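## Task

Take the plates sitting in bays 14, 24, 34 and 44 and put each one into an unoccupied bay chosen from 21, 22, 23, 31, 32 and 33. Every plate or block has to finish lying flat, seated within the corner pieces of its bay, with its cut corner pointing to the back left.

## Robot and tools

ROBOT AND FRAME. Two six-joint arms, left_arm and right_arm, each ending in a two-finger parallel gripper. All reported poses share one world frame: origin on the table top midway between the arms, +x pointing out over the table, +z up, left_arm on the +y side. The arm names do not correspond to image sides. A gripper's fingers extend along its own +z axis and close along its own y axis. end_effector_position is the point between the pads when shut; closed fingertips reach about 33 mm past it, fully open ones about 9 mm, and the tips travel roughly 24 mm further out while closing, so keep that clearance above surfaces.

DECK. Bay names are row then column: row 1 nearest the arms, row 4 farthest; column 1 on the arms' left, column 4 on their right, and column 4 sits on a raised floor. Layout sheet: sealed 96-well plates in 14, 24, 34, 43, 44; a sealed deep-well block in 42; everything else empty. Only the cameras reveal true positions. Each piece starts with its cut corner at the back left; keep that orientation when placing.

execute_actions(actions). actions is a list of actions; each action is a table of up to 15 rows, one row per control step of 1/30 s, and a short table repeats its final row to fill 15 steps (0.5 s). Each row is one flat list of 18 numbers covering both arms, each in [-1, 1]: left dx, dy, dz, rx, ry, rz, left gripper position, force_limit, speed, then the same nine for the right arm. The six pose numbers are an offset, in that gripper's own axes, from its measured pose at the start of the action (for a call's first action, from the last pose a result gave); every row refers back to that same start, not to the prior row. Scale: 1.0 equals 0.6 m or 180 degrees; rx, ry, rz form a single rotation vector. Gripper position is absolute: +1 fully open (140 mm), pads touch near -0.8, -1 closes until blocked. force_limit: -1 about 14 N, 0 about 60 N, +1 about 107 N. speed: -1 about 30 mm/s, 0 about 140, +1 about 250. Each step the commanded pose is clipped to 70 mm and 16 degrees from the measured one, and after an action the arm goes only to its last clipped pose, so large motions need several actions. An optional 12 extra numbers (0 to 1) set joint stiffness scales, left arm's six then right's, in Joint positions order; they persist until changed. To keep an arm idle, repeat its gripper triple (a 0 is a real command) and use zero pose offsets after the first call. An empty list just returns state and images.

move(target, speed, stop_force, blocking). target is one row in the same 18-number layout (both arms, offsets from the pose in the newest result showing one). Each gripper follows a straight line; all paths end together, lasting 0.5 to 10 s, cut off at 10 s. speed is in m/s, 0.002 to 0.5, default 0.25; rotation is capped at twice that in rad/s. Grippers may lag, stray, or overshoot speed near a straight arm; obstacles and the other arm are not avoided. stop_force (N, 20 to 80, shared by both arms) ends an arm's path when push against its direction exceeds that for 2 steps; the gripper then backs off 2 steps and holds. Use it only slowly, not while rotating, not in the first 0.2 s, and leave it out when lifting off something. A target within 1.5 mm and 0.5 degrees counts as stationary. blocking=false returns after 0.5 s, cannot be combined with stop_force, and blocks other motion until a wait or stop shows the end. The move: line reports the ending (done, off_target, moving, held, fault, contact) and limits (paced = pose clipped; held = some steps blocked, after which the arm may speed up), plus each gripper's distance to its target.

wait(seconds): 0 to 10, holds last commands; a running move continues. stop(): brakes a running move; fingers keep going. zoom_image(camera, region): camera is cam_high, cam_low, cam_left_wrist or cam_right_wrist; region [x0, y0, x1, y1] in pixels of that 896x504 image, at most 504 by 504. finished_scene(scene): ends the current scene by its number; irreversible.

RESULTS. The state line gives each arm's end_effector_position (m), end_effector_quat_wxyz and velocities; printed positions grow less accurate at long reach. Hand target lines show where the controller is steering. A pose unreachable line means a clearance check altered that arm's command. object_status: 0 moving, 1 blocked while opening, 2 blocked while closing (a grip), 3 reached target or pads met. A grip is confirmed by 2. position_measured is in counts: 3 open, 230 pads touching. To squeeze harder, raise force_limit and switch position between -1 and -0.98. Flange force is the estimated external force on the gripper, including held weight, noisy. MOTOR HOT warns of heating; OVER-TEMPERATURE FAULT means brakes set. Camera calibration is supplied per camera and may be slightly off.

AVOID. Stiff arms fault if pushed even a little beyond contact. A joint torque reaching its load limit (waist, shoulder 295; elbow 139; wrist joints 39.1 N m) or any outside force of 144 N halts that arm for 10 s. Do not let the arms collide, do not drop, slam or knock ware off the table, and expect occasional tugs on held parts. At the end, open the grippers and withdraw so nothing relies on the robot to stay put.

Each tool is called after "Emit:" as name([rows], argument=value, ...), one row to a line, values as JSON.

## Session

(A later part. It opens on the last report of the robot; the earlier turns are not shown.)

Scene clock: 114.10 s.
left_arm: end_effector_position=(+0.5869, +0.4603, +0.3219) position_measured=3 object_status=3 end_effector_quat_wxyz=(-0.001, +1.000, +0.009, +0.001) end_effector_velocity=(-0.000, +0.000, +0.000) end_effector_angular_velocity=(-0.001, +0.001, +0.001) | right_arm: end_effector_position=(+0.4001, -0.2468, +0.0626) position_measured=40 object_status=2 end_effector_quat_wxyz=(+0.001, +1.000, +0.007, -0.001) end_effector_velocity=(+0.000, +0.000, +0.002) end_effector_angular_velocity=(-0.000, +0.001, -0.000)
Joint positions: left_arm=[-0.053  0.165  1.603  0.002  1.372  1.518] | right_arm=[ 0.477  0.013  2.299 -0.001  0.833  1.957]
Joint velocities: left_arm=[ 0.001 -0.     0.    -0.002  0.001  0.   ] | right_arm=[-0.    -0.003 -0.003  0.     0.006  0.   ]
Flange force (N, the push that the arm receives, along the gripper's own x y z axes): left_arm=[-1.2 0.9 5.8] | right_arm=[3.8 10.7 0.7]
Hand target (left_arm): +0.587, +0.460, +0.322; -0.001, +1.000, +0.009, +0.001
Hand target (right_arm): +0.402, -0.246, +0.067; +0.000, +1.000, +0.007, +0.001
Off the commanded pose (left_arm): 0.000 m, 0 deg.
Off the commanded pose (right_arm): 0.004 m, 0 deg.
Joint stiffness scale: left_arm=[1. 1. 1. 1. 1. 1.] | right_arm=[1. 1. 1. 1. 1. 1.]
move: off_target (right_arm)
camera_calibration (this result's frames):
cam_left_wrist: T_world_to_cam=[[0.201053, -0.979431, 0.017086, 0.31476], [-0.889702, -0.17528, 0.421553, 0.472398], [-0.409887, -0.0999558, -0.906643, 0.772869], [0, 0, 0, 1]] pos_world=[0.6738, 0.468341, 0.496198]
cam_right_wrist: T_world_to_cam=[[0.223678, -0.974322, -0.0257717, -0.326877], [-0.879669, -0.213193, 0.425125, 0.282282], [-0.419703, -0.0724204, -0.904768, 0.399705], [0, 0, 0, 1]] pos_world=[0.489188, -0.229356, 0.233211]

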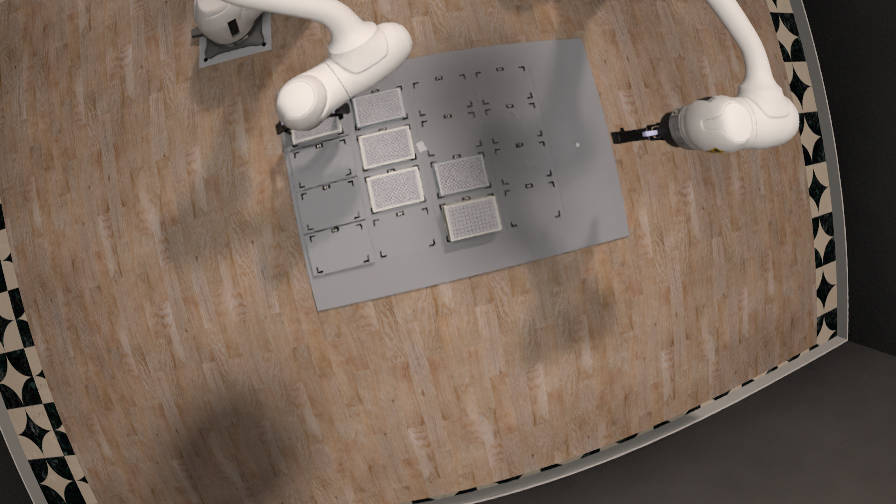

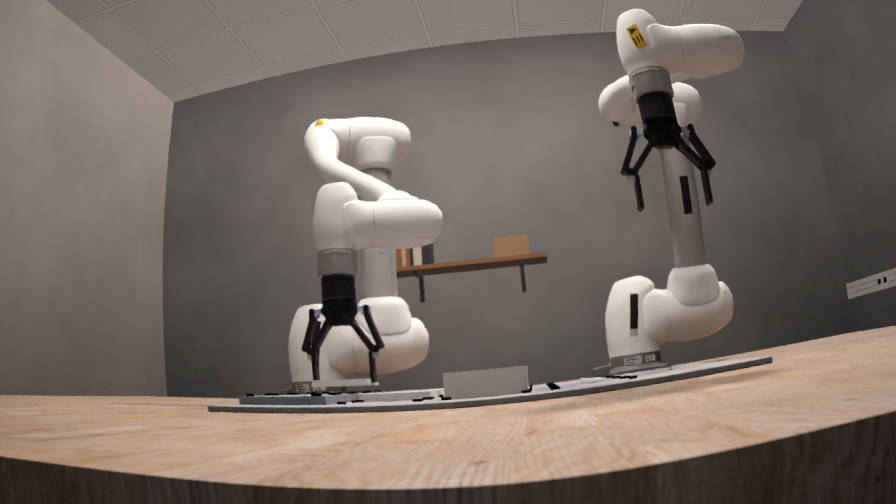

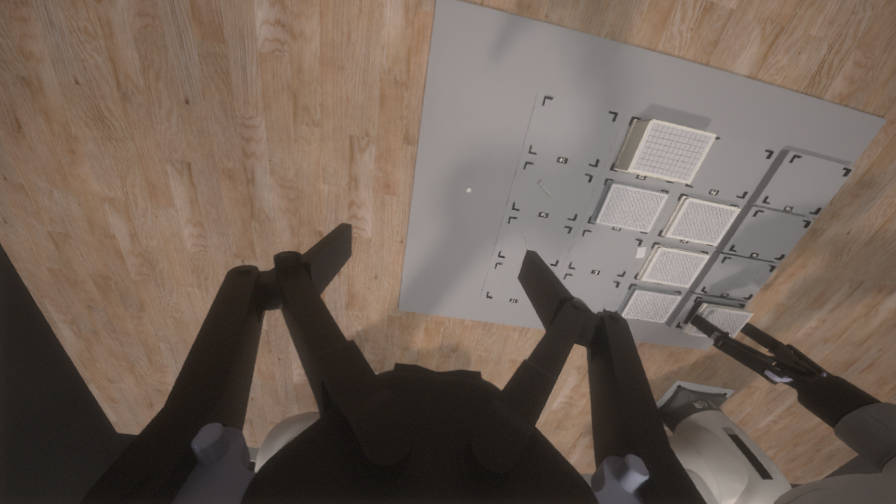

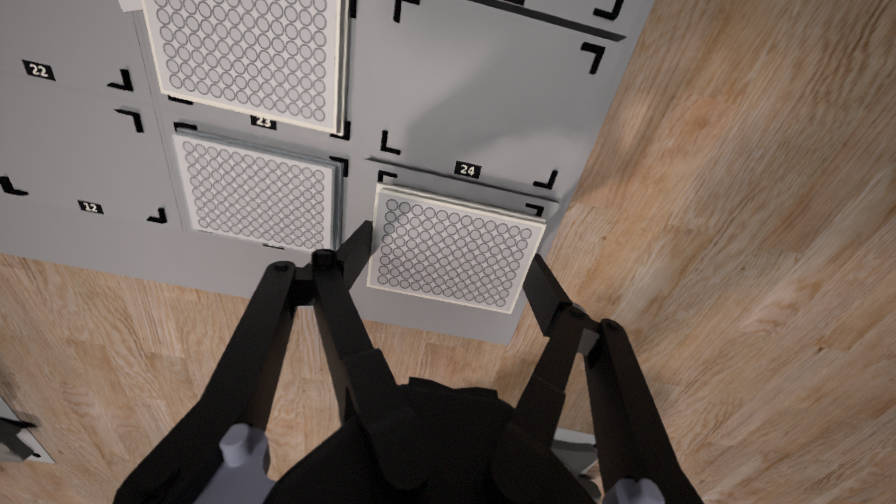

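Emit:
move(target=[0,0,0,0,0,0,1,0,0,0.1872,-0.545,0,0,0,0.0015,-1,0,-0.6], speed=0.35)

Scene clock: 118.13 s.
left_arm: end_effector_position=(+0.5869, +0.4603, +0.3219) position_measured=3 object_status=3 end_effector_quat_wxyz=(-0.001, +1.000, +0.009, +0.001) end_effector_velocity=(-0.000, +0.000, +0.001) end_effector_angular_velocity=(+0.001, -0.002, -0.001) | right_arm: end_effector_position=(+0.5079, +0.0809, +0.0626) position_measured=40 object_status=2 end_effector_quat_wxyz=(-0.002, +1.000, +0.007, +0.000) end_effector_velocity=(+0.001, +0.002, +0.000) end_effector_angular_velocity=(-0.001, +0.000, -0.000)
Joint positions: left_arm=[-0.053  0.165  1.603  0.002  1.372  1.518] | right_arm=[0.855 0.419 1.769 0.003 0.951 2.332]
Joint velocities: left_arm=[-0.    -0.002  0.     0.001  0.     0.   ] | right_arm=[ 0.002  0.003 -0.005 -0.     0.003  0.002]
Flange force (N, the push that the arm receives, along the gripper's own x y z axes): left_arm=[-0.9 1.5 5.0] | right_arm=[3.2 4.2 4.0]
Hand target (left_arm): +0.587, +0.460, +0.322; -0.001, +1.000, +0.009, +0.001
Hand target (right_arm): +0.508, +0.082, +0.061; +0.001, +1.000, +0.005, -0.001
Off the commanded pose (left_arm): 0.000 m, 0 deg.
Off the commanded pose (right_arm): 0.001 m, 0 deg.
Joint stiffness scale: left_arm=[1. 1. 1. 1. 1. 1.] | right_arm=[1. 1. 1. 1. 1. 1.]
move: done
camera_calibration (this result's frames):
cam_left_wrist: T_world_to_cam=[[0.201053, -0.979431, 0.017086, 0.31476], [-0.889702, -0.17528, 0.421552, 0.472398], [-0.409887, -0.0999558, -0.906643, 0.772869], [0, 0, 0, 1]] pos_world=[0.6738, 0.468341, 0.496198]
cam_right_wrist: T_world_to_cam=[[0.222863, -0.974369, -0.0306146, -0.0310392], [-0.880861, -0.214731, 0.421871, 0.447927], [-0.417632, -0.0670524, -0.906139, 0.467281], [0, 0, 0, 1]] pos_world=[0.59663, 0.0972723, 0.233503]

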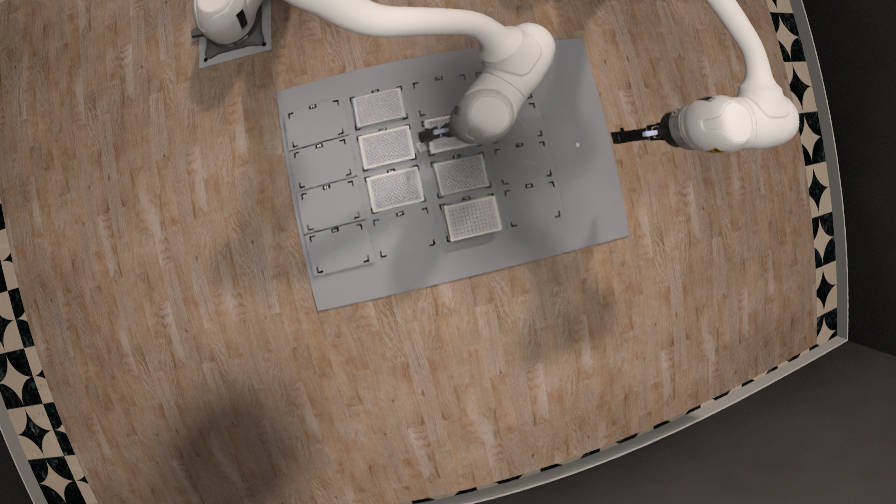

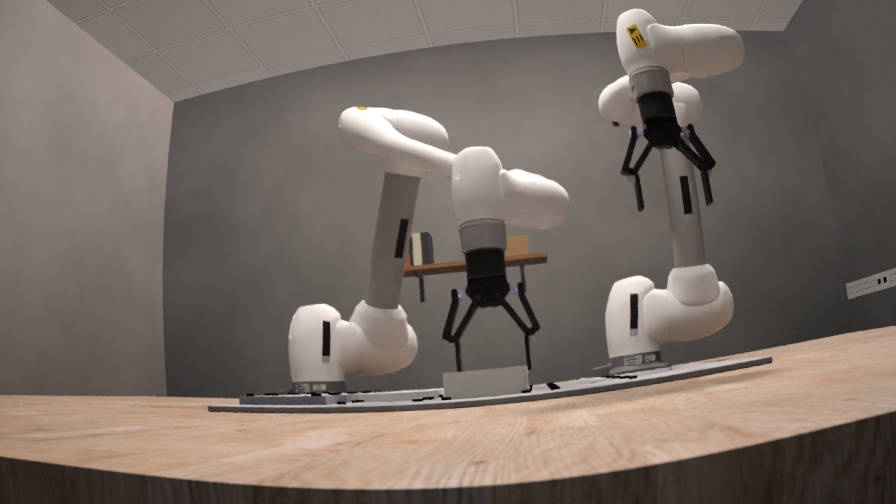

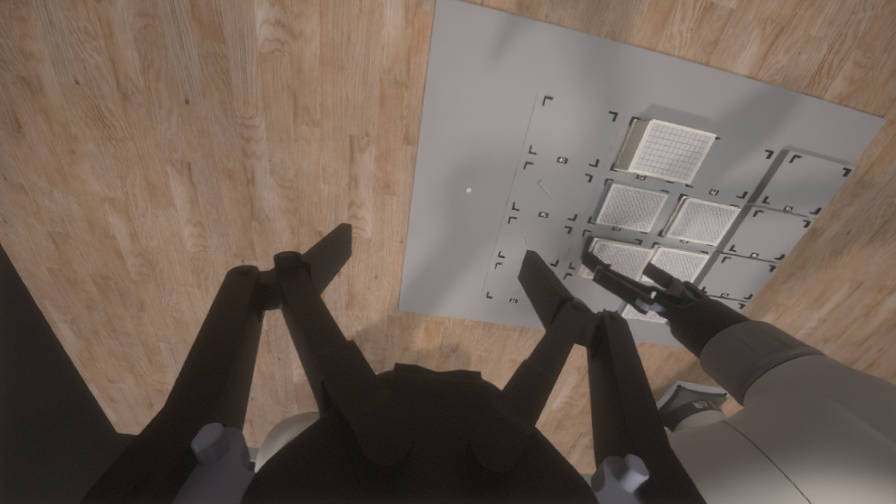

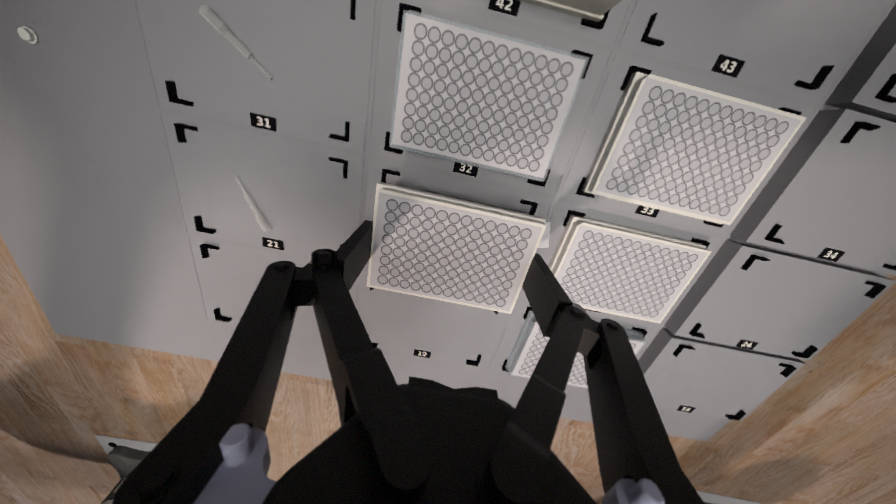

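Emit:
move(target=[0,0,0,0,0,0,1,0,0,-0.001,0,0.046,-0.001,0,0,-1,0,-0.6], speed=0.06)

Emit:
zoom_image(camera="cam_right_wrist", region=[314,130,614,340])

Scene clock: 121.57 s.
left_arm: end_effector_position=(+0.5869, +0.4603, +0.3219) position_measured=3 object_status=3 end_effector_quat_wxyz=(-0.001, +1.000, +0.009, +0.001) end_effector_velocity=(-0.000, +0.000, +0.001) end_effector_angular_velocity=(+0.001, -0.001, -0.000) | right_arm: end_effector_position=(+0.5088, +0.0820, +0.0403) position_measured=40 object_status=2 end_effector_quat_wxyz=(-0.002, +1.000, +0.007, +0.001) end_effector_velocity=(+0.001, +0.001, -0.001) end_effector_angular_velocity=(+0.001, -0.002, +0.000)
Joint positions: left_arm=[-0.053  0.165  1.603  0.002  1.372  1.518] | right_arm=[0.855 0.442 1.782 0.003 0.912 2.333]
Joint velocities: left_arm=[-0.    -0.001  0.     0.001 -0.    -0.   ] | right_arm=[-0.     0.002  0.    -0.    -0.005 -0.   ]
Flange force (N, the push that the arm receives, along the gripper's own x y z axes): left_arm=[-1.5 1.5 4.4] | right_arm=[1.9 5.0 2.9]
Hand target (left_arm): +0.587, +0.460, +0.322; -0.001, +1.000, +0.009, +0.001
Hand target (right_arm): +0.507, +0.081, +0.035; -0.000, +1.000, +0.007, +0.000
Off the commanded pose (left_arm): 0.000 m, 0 deg.
Off the commanded pose (right_arm): 0.006 m, 0 deg.
Joint stiffness scale: left_arm=[1. 1. 1. 1. 1. 1.] | right_arm=[1. 1. 1. 1. 1. 1.]
move: off_target (right_arm)
camera_calibration (this result's frames):
cam_left_wrist: T_world_to_cam=[[0.201053, -0.979431, 0.0170861, 0.31476], [-0.889702, -0.17528, 0.421552, 0.472398], [-0.409887, -0.0999559, -0.906643, 0.772869], [0, 0, 0, 1]] pos_world=[0.673799, 0.468341, 0.496198]
cam_right_wrist: T_world_to_cam=[[0.223052, -0.974305, -0.0312765, -0.0309208], [-0.881436, -0.215286, 0.420383, 0.458754], [-0.416315, -0.0661991, -0.906808, 0.44682], [0, 0, 0, 1]] pos_world=[0.597277, 0.0982163, 0.21136]

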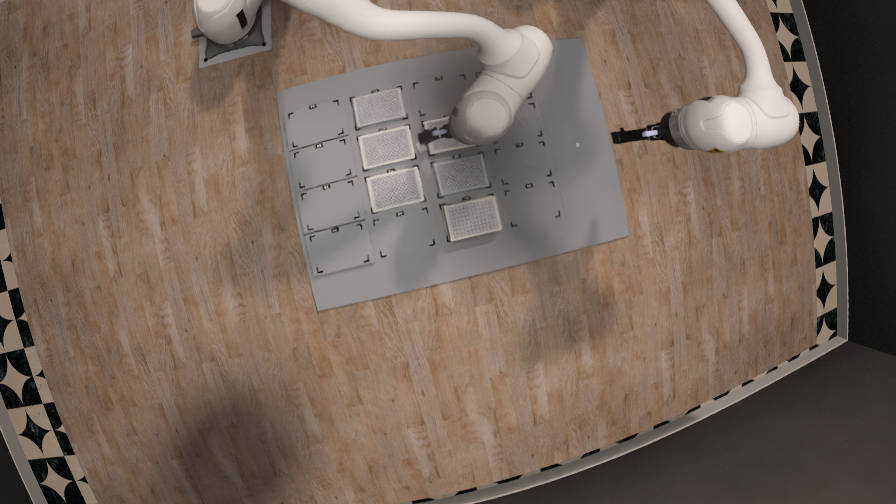

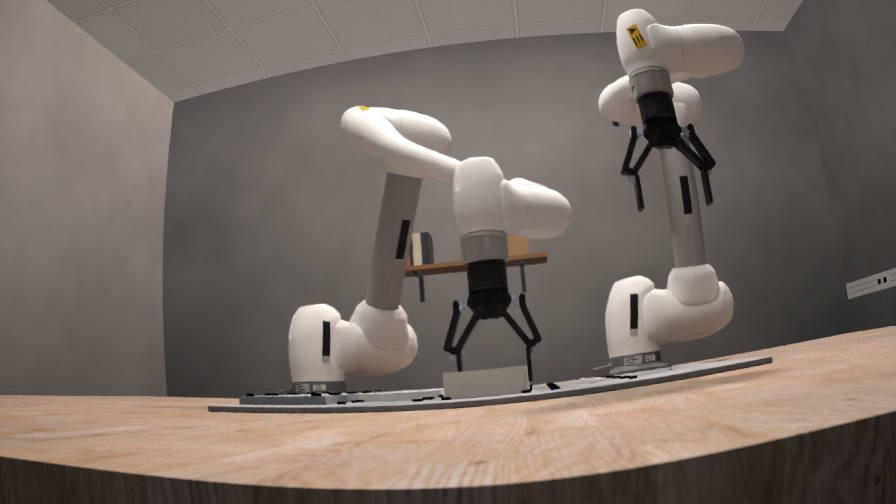

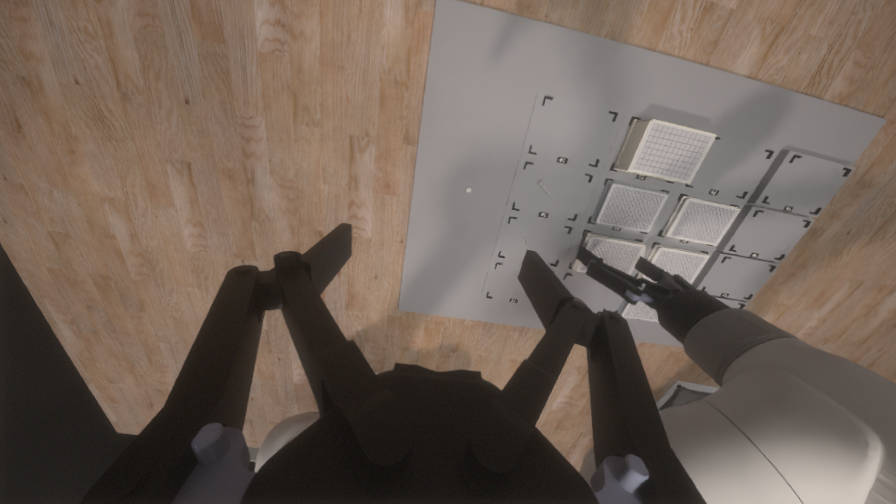

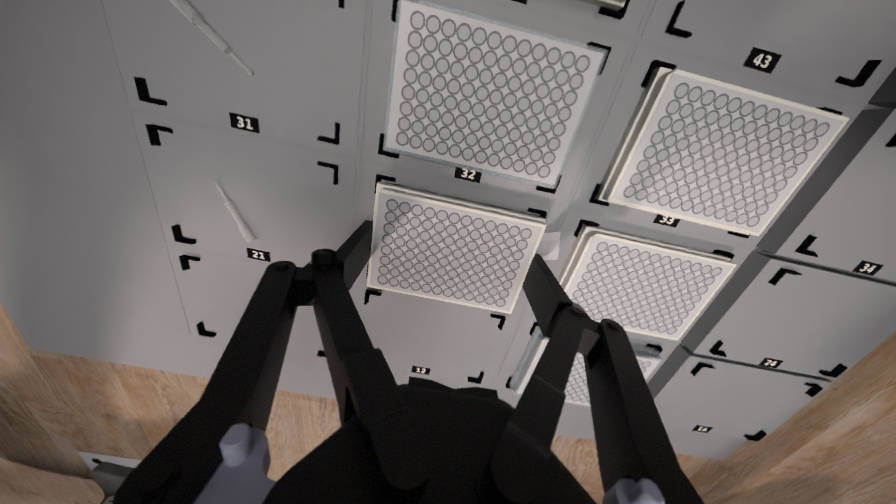

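Region (314, 130, 614, 340) of cam_right_wrist's 896x504 image, scaled by 1.680, with more detail than that image has; it fills the top 353 rows of this view, and the rest is white.

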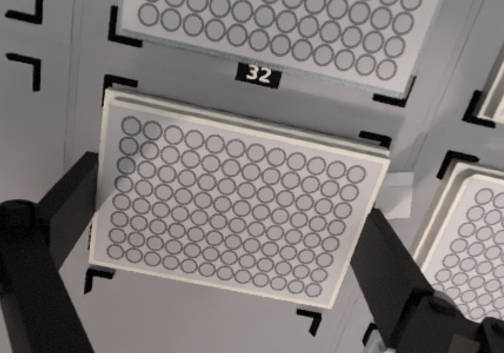

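Aligned.

Emit:
move(target=[0,0,0,0,0,0,1,0,0,-0.0025,0.002,0.025,-0.001,-0.0007,0,-1,0,-0.6], speed=0.012, stop_force=20)

Emit:
zoom_image(camera="cam_right_wrist", region=[314,130,614,340])

Scene clock: 125.50 s.
left_arm: end_effector_position=(+0.5869, +0.4603, +0.3219) position_measured=3 object_status=3 end_effector_quat_wxyz=(-0.001, +1.000, +0.009, +0.001) end_effector_velocity=(+0.000, -0.001, -0.000) end_effector_angular_velocity=(-0.002, -0.001, -0.001) | right_arm: end_effector_position=(+0.5091, +0.0822, +0.0320) position_measured=40 object_status=2 end_effector_quat_wxyz=(-0.003, +1.000, +0.007, +0.001) end_effector_velocity=(+0.000, +0.000, +0.000) end_effector_angular_velocity=(-0.000, -0.002, +0.002)
Joint positions: left_arm=[-0.053  0.165  1.603  0.002  1.372  1.518] | right_arm=[0.855 0.451 1.787 0.003 0.898 2.333]
Joint velocities: left_arm=[-0.001  0.     0.    -0.002 -0.001  0.   ] | right_arm=[ 0.001 -0.    -0.001 -0.002 -0.    -0.   ]
Flange force (N, the push that the arm receives, along the gripper's own x y z axes): left_arm=[0.0 1.9 5.3] | right_arm=[0.0 8.7 -11.1]
Hand target (left_arm): +0.587, +0.460, +0.322; -0.001, +1.000, +0.009, +0.001
Hand target (right_arm): +0.507, +0.081, +0.025; -0.001, +1.000, +0.007, -0.000
Off the commanded pose (left_arm): 0.000 m, 0 deg.
Off the commanded pose (right_arm): 0.007 m, 0 deg.
Joint stiffness scale: left_arm=[1. 1. 1. 1. 1. 1.] | right_arm=[1. 1. 1. 1. 1. 1.]
move: off_target (right_arm)
camera_calibration (this result's frames):
cam_left_wrist: T_world_to_cam=[[0.201053, -0.979431, 0.0170861, 0.31476], [-0.889702, -0.17528, 0.421553, 0.472398], [-0.409887, -0.0999558, -0.906643, 0.772869], [0, 0, 0, 1]] pos_world=[0.673799, 0.468341, 0.496198]
cam_right_wrist: T_world_to_cam=[[0.223066, -0.974286, -0.0317647, -0.0309753], [-0.881738, -0.215558, 0.41961, 0.462708], [-0.415667, -0.0655927, -0.907149, 0.439085], [0, 0, 0, 1]] pos_world=[0.59741, 0.0983623, 0.203174]

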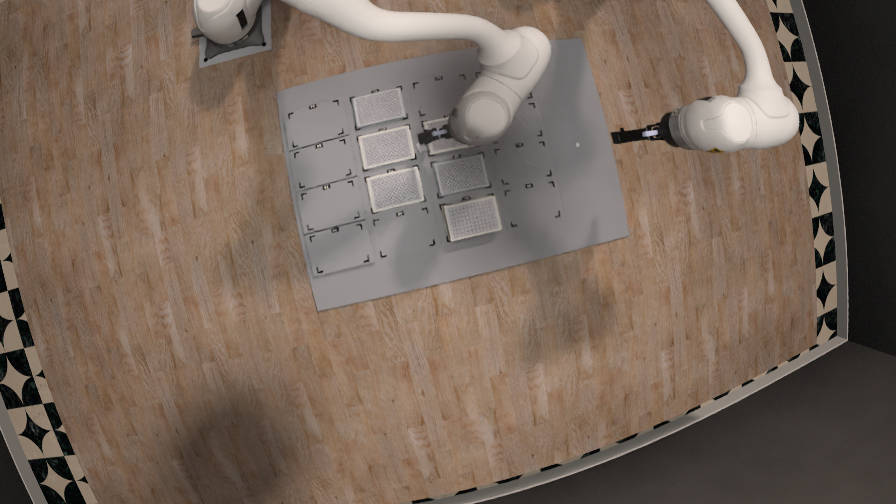

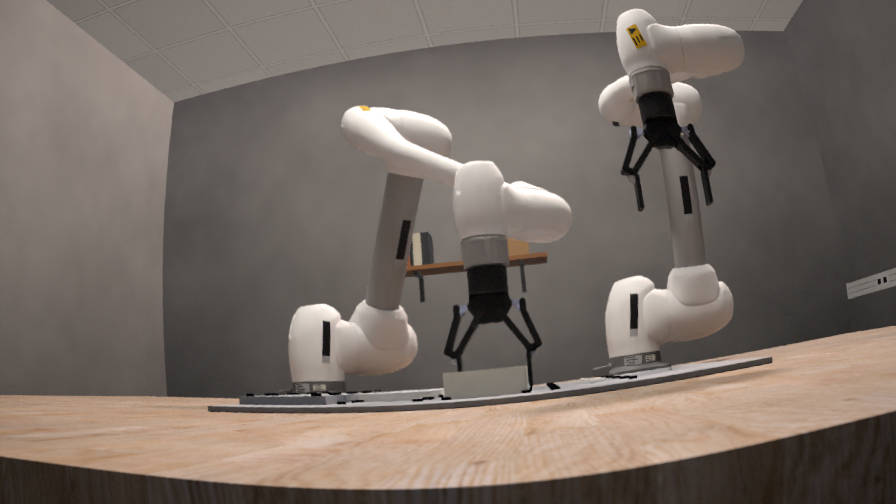

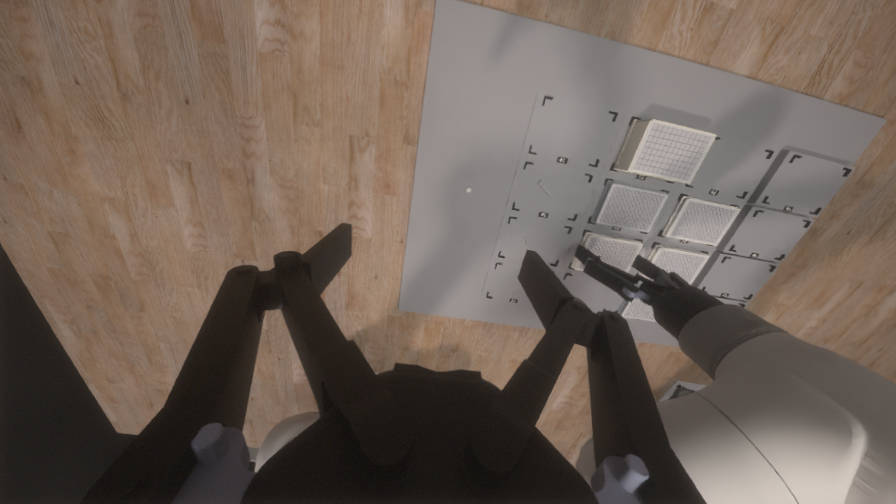

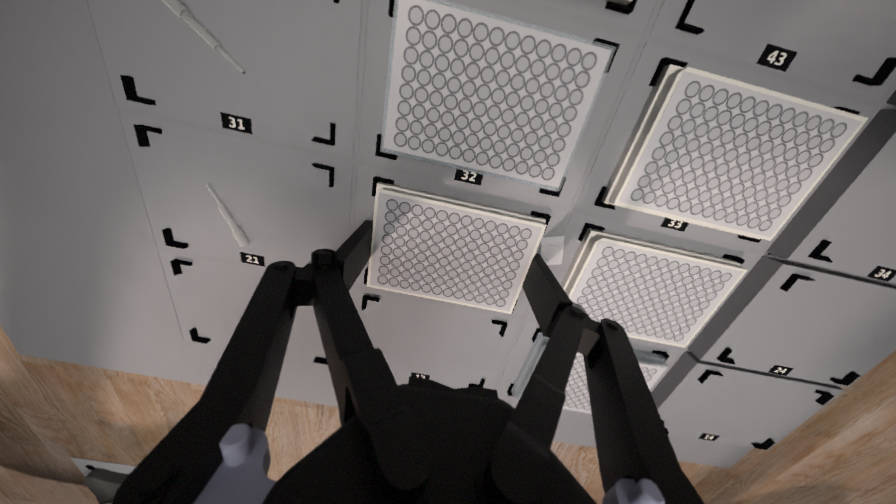

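Region (314, 130, 614, 340) of cam_right_wrist's 896x504 image, scaled by 1.680, with more detail than that image has; it fills the top 353 rows of this view, and the rest is white.

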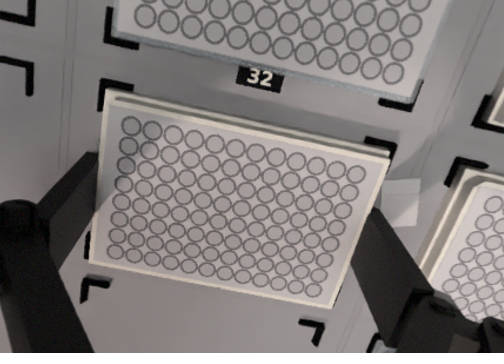

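Emit:
move(target=[0,0,0,0,0,0,1,0,0,0,0,-0.003,0,0,0,0.9,0,0.3], speed=0.05)

Emit:
move(target=[0,0,0,0,0,0,1,0,0,0,0,-0.25,0,0,0,0.9,0,0.3], speed=0.25)

Emit:
zoom_image(camera="cam_right_wrist", region=[330,30,750,330])

Scene clock: 130.40 s.
left_arm: end_effector_position=(+0.5869, +0.4603, +0.3219) position_measured=3 object_status=3 end_effector_quat_wxyz=(-0.001, +1.000, +0.009, +0.001) end_effector_velocity=(-0.000, +0.000, -0.001) end_effector_angular_velocity=(+0.003, +0.002, -0.001) | right_arm: end_effector_position=(+0.5091, +0.0822, +0.0320) position_measured=16 object_status=3 end_effector_quat_wxyz=(-0.003, +1.000, +0.007, +0.001) end_effector_velocity=(-0.000, -0.000, -0.000) end_effector_angular_velocity=(-0.001, -0.000, +0.001)
Joint positions: left_arm=[-0.053  0.165  1.603  0.002  1.372  1.518] | right_arm=[0.855 0.451 1.787 0.003 0.898 2.333]
Joint velocities: left_arm=[-0.001  0.001  0.     0.003  0.001 -0.   ] | right_arm=[ 0.     0.     0.    -0.002  0.    -0.   ]
Flange force (N, the push that the arm receives, along the gripper's own x y z axes): left_arm=[-0.6 0.9 5.1] | right_arm=[5.5 5.3 2.6]
Hand target (left_arm): +0.587, +0.460, +0.322; -0.001, +1.000, +0.009, +0.001
Hand target (right_arm): +0.509, +0.082, +0.034; -0.003, +1.000, +0.007, +0.001
Off the commanded pose (left_arm): 0.000 m, 0 deg.
Off the commanded pose (right_arm): 0.002 m, 0 deg.
Joint stiffness scale: left_arm=[1. 1. 1. 1. 1. 1.] | right_arm=[1. 1. 1. 1. 1. 1.]
move: done
camera_calibration (this result's frames):
cam_left_wrist: T_world_to_cam=[[0.201053, -0.979431, 0.0170861, 0.31476], [-0.889702, -0.17528, 0.421553, 0.472398], [-0.409887, -0.0999558, -0.906643, 0.772869], [0, 0, 0, 1]] pos_world=[0.6738, 0.468341, 0.496198]
cam_right_wrist: T_world_to_cam=[[0.223067, -0.974285, -0.0317775, -0.0309711], [-0.881746, -0.215565, 0.419591, 0.462719], [-0.415651, -0.0655772, -0.907157, 0.439078], [0, 0, 0, 1]] pos_world=[0.597412, 0.0983648, 0.203176]

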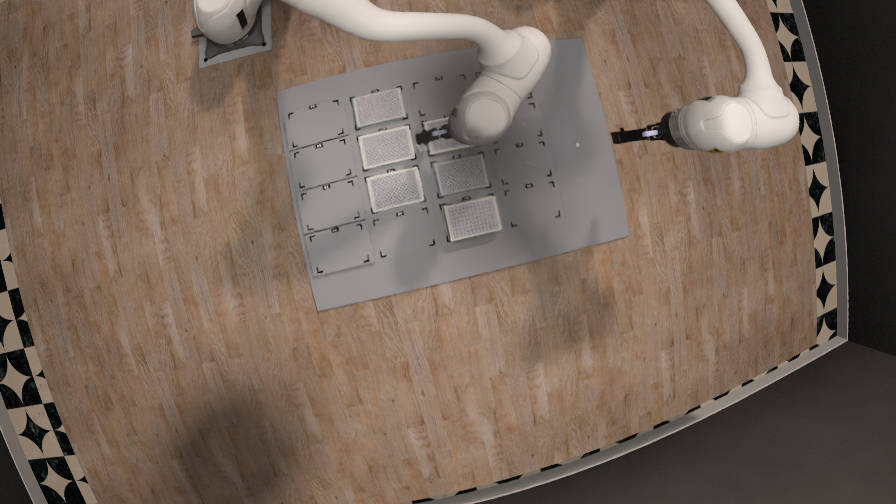

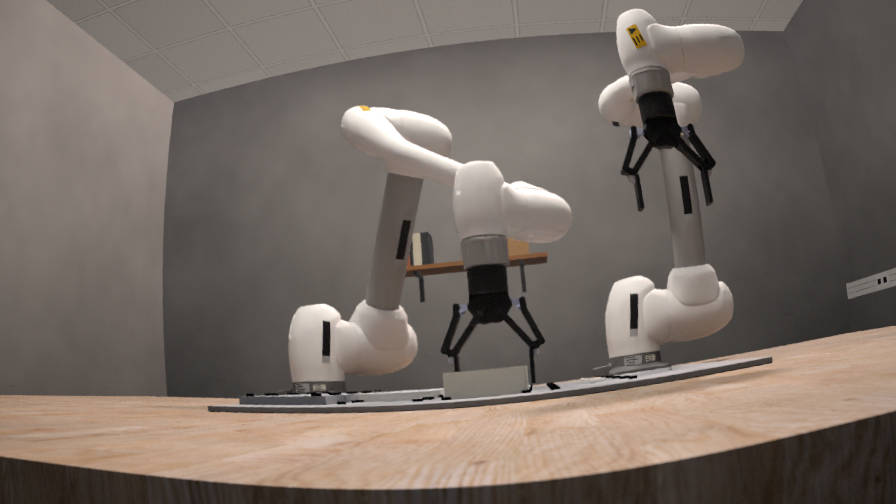

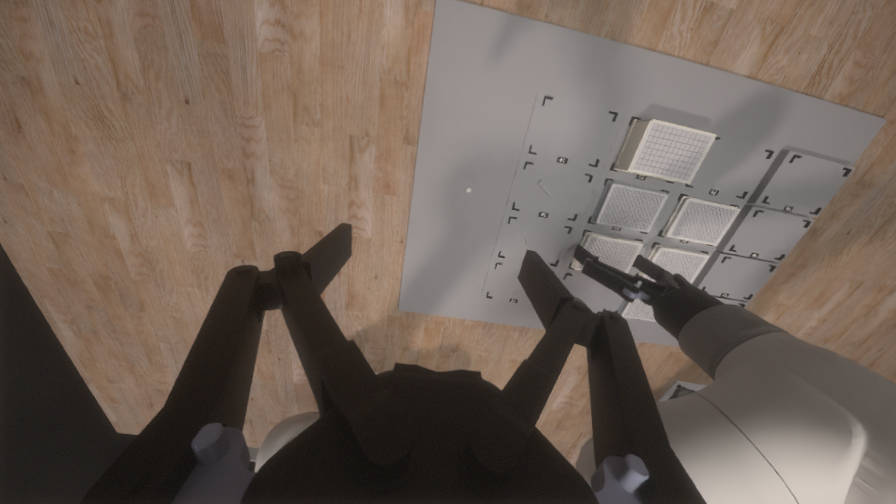

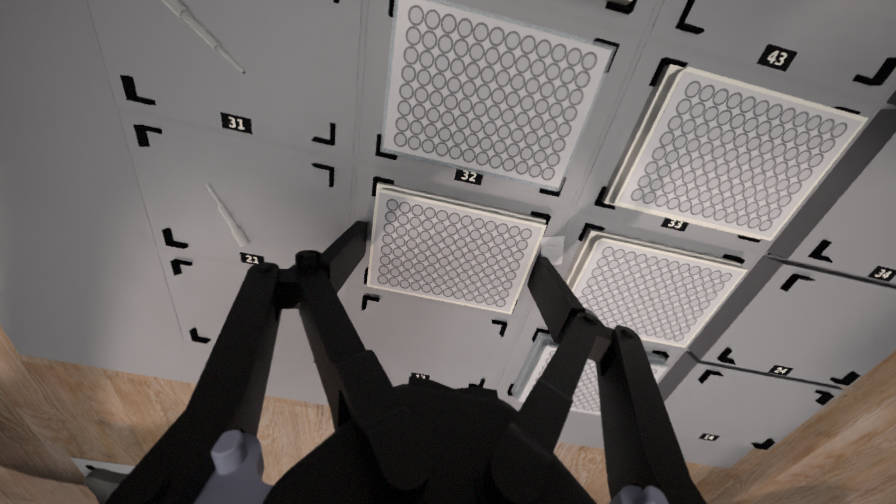

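Scene clock: 131.53 s.
left_arm: end_effector_position=(+0.5869, +0.4603, +0.3219) position_measured=3 object_status=3 end_effector_quat_wxyz=(-0.001, +1.000, +0.009, +0.001) end_effector_velocity=(+0.000, -0.000, +0.001) end_effector_angular_velocity=(-0.002, -0.002, +0.001) | right_arm: end_effector_position=(+0.5081, +0.0815, +0.1765) position_measured=16 object_status=3 end_effector_quat_wxyz=(-0.002, +1.000, +0.007, -0.000) end_effector_velocity=(-0.000, -0.001, +0.002) end_effector_angular_velocity=(-0.004, +0.002, +0.000)
Joint positions: left_arm=[-0.053  0.165  1.603  0.002  1.372  1.518] | right_arm=[0.855 0.328 1.667 0.003 1.144 2.333]
Joint velocities: left_arm=[ 0.001 -0.001 -0.    -0.002 -0.001  0.   ] | right_arm=[-0.    -0.001 -0.002 -0.001  0.007 -0.   ]
Flange force (N, the push that the arm receives, along the gripper's own x y z axes): left_arm=[-0.7 0.7 4.8] | right_arm=[5.3 4.7 1.3]
Hand target (left_arm): +0.587, +0.460, +0.322; -0.001, +1.000, +0.009, +0.001
Hand target (right_arm): +0.509, +0.081, +0.182; -0.003, +1.000, +0.007, +0.001
Off the commanded pose (left_arm): 0.000 m, 0 deg.
Off the commanded pose (right_arm): 0.006 m, 0 deg.
Joint stiffness scale: left_arm=[1. 1. 1. 1. 1. 1.] | right_arm=[1. 1. 1. 1. 1. 1.]
move: off_target (right_arm)
camera_calibration (this result's frames):
cam_right_wrist: T_world_to_cam=[[0.223554, -0.974225, -0.0301629, -0.0274566], [-0.880412, -0.215111, 0.422613, 0.399855], [-0.418208, -0.0679209, -0.905808, 0.570916], [0, 0, 0, 1]] pos_world=[0.596937, 0.0980415, 0.347328]

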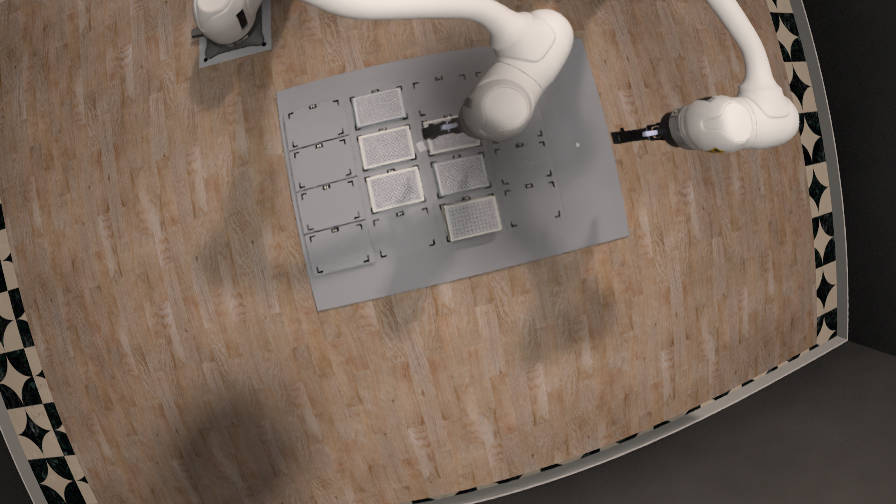

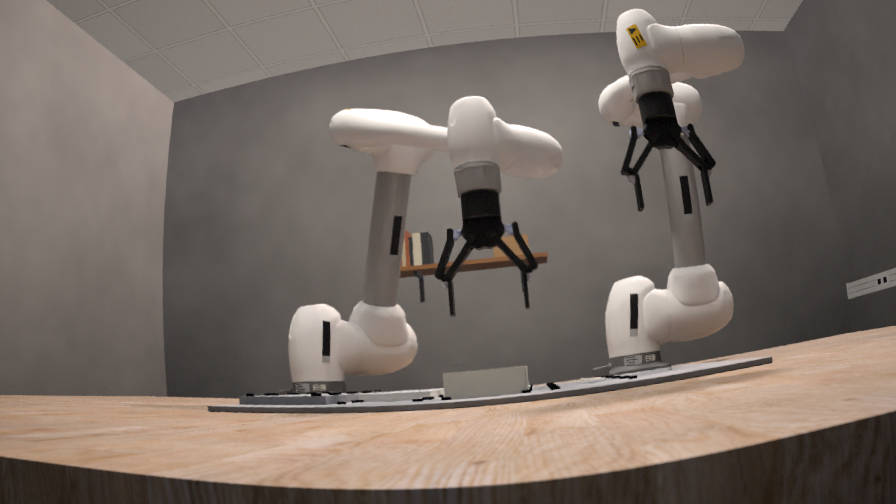

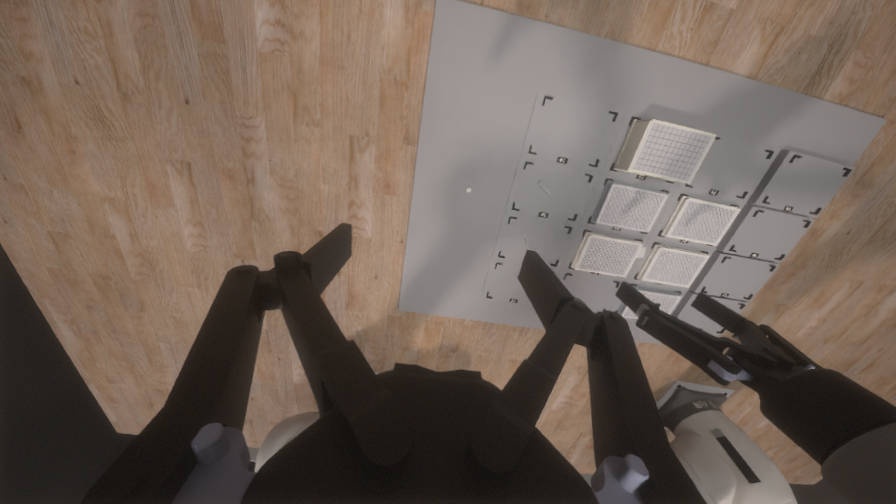

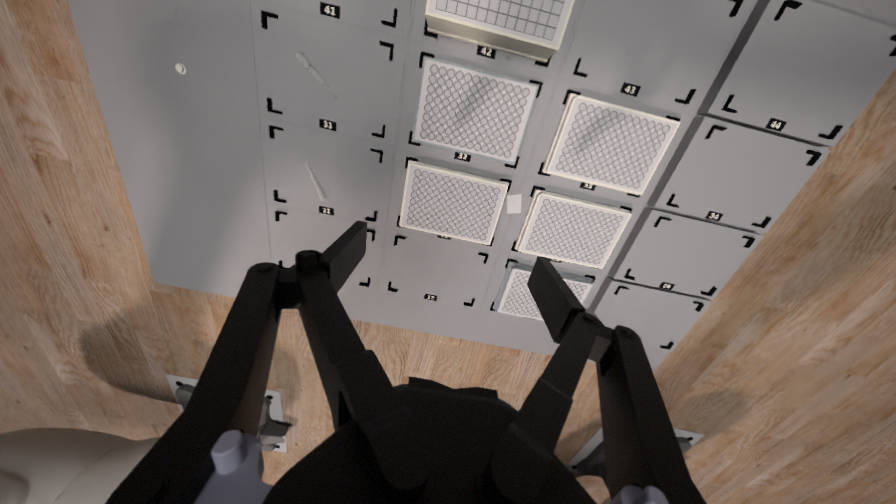

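Region (330, 30, 750, 330) of cam_right_wrist's 896x504 image, scaled by 1.200, with more detail than that image has; it fills the top 360 rows of this view, and the rest is white.

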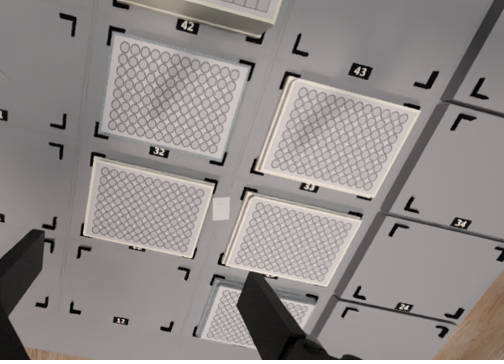

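Emit:
finished_scene(scene=2)

The scene is finished: the task was done.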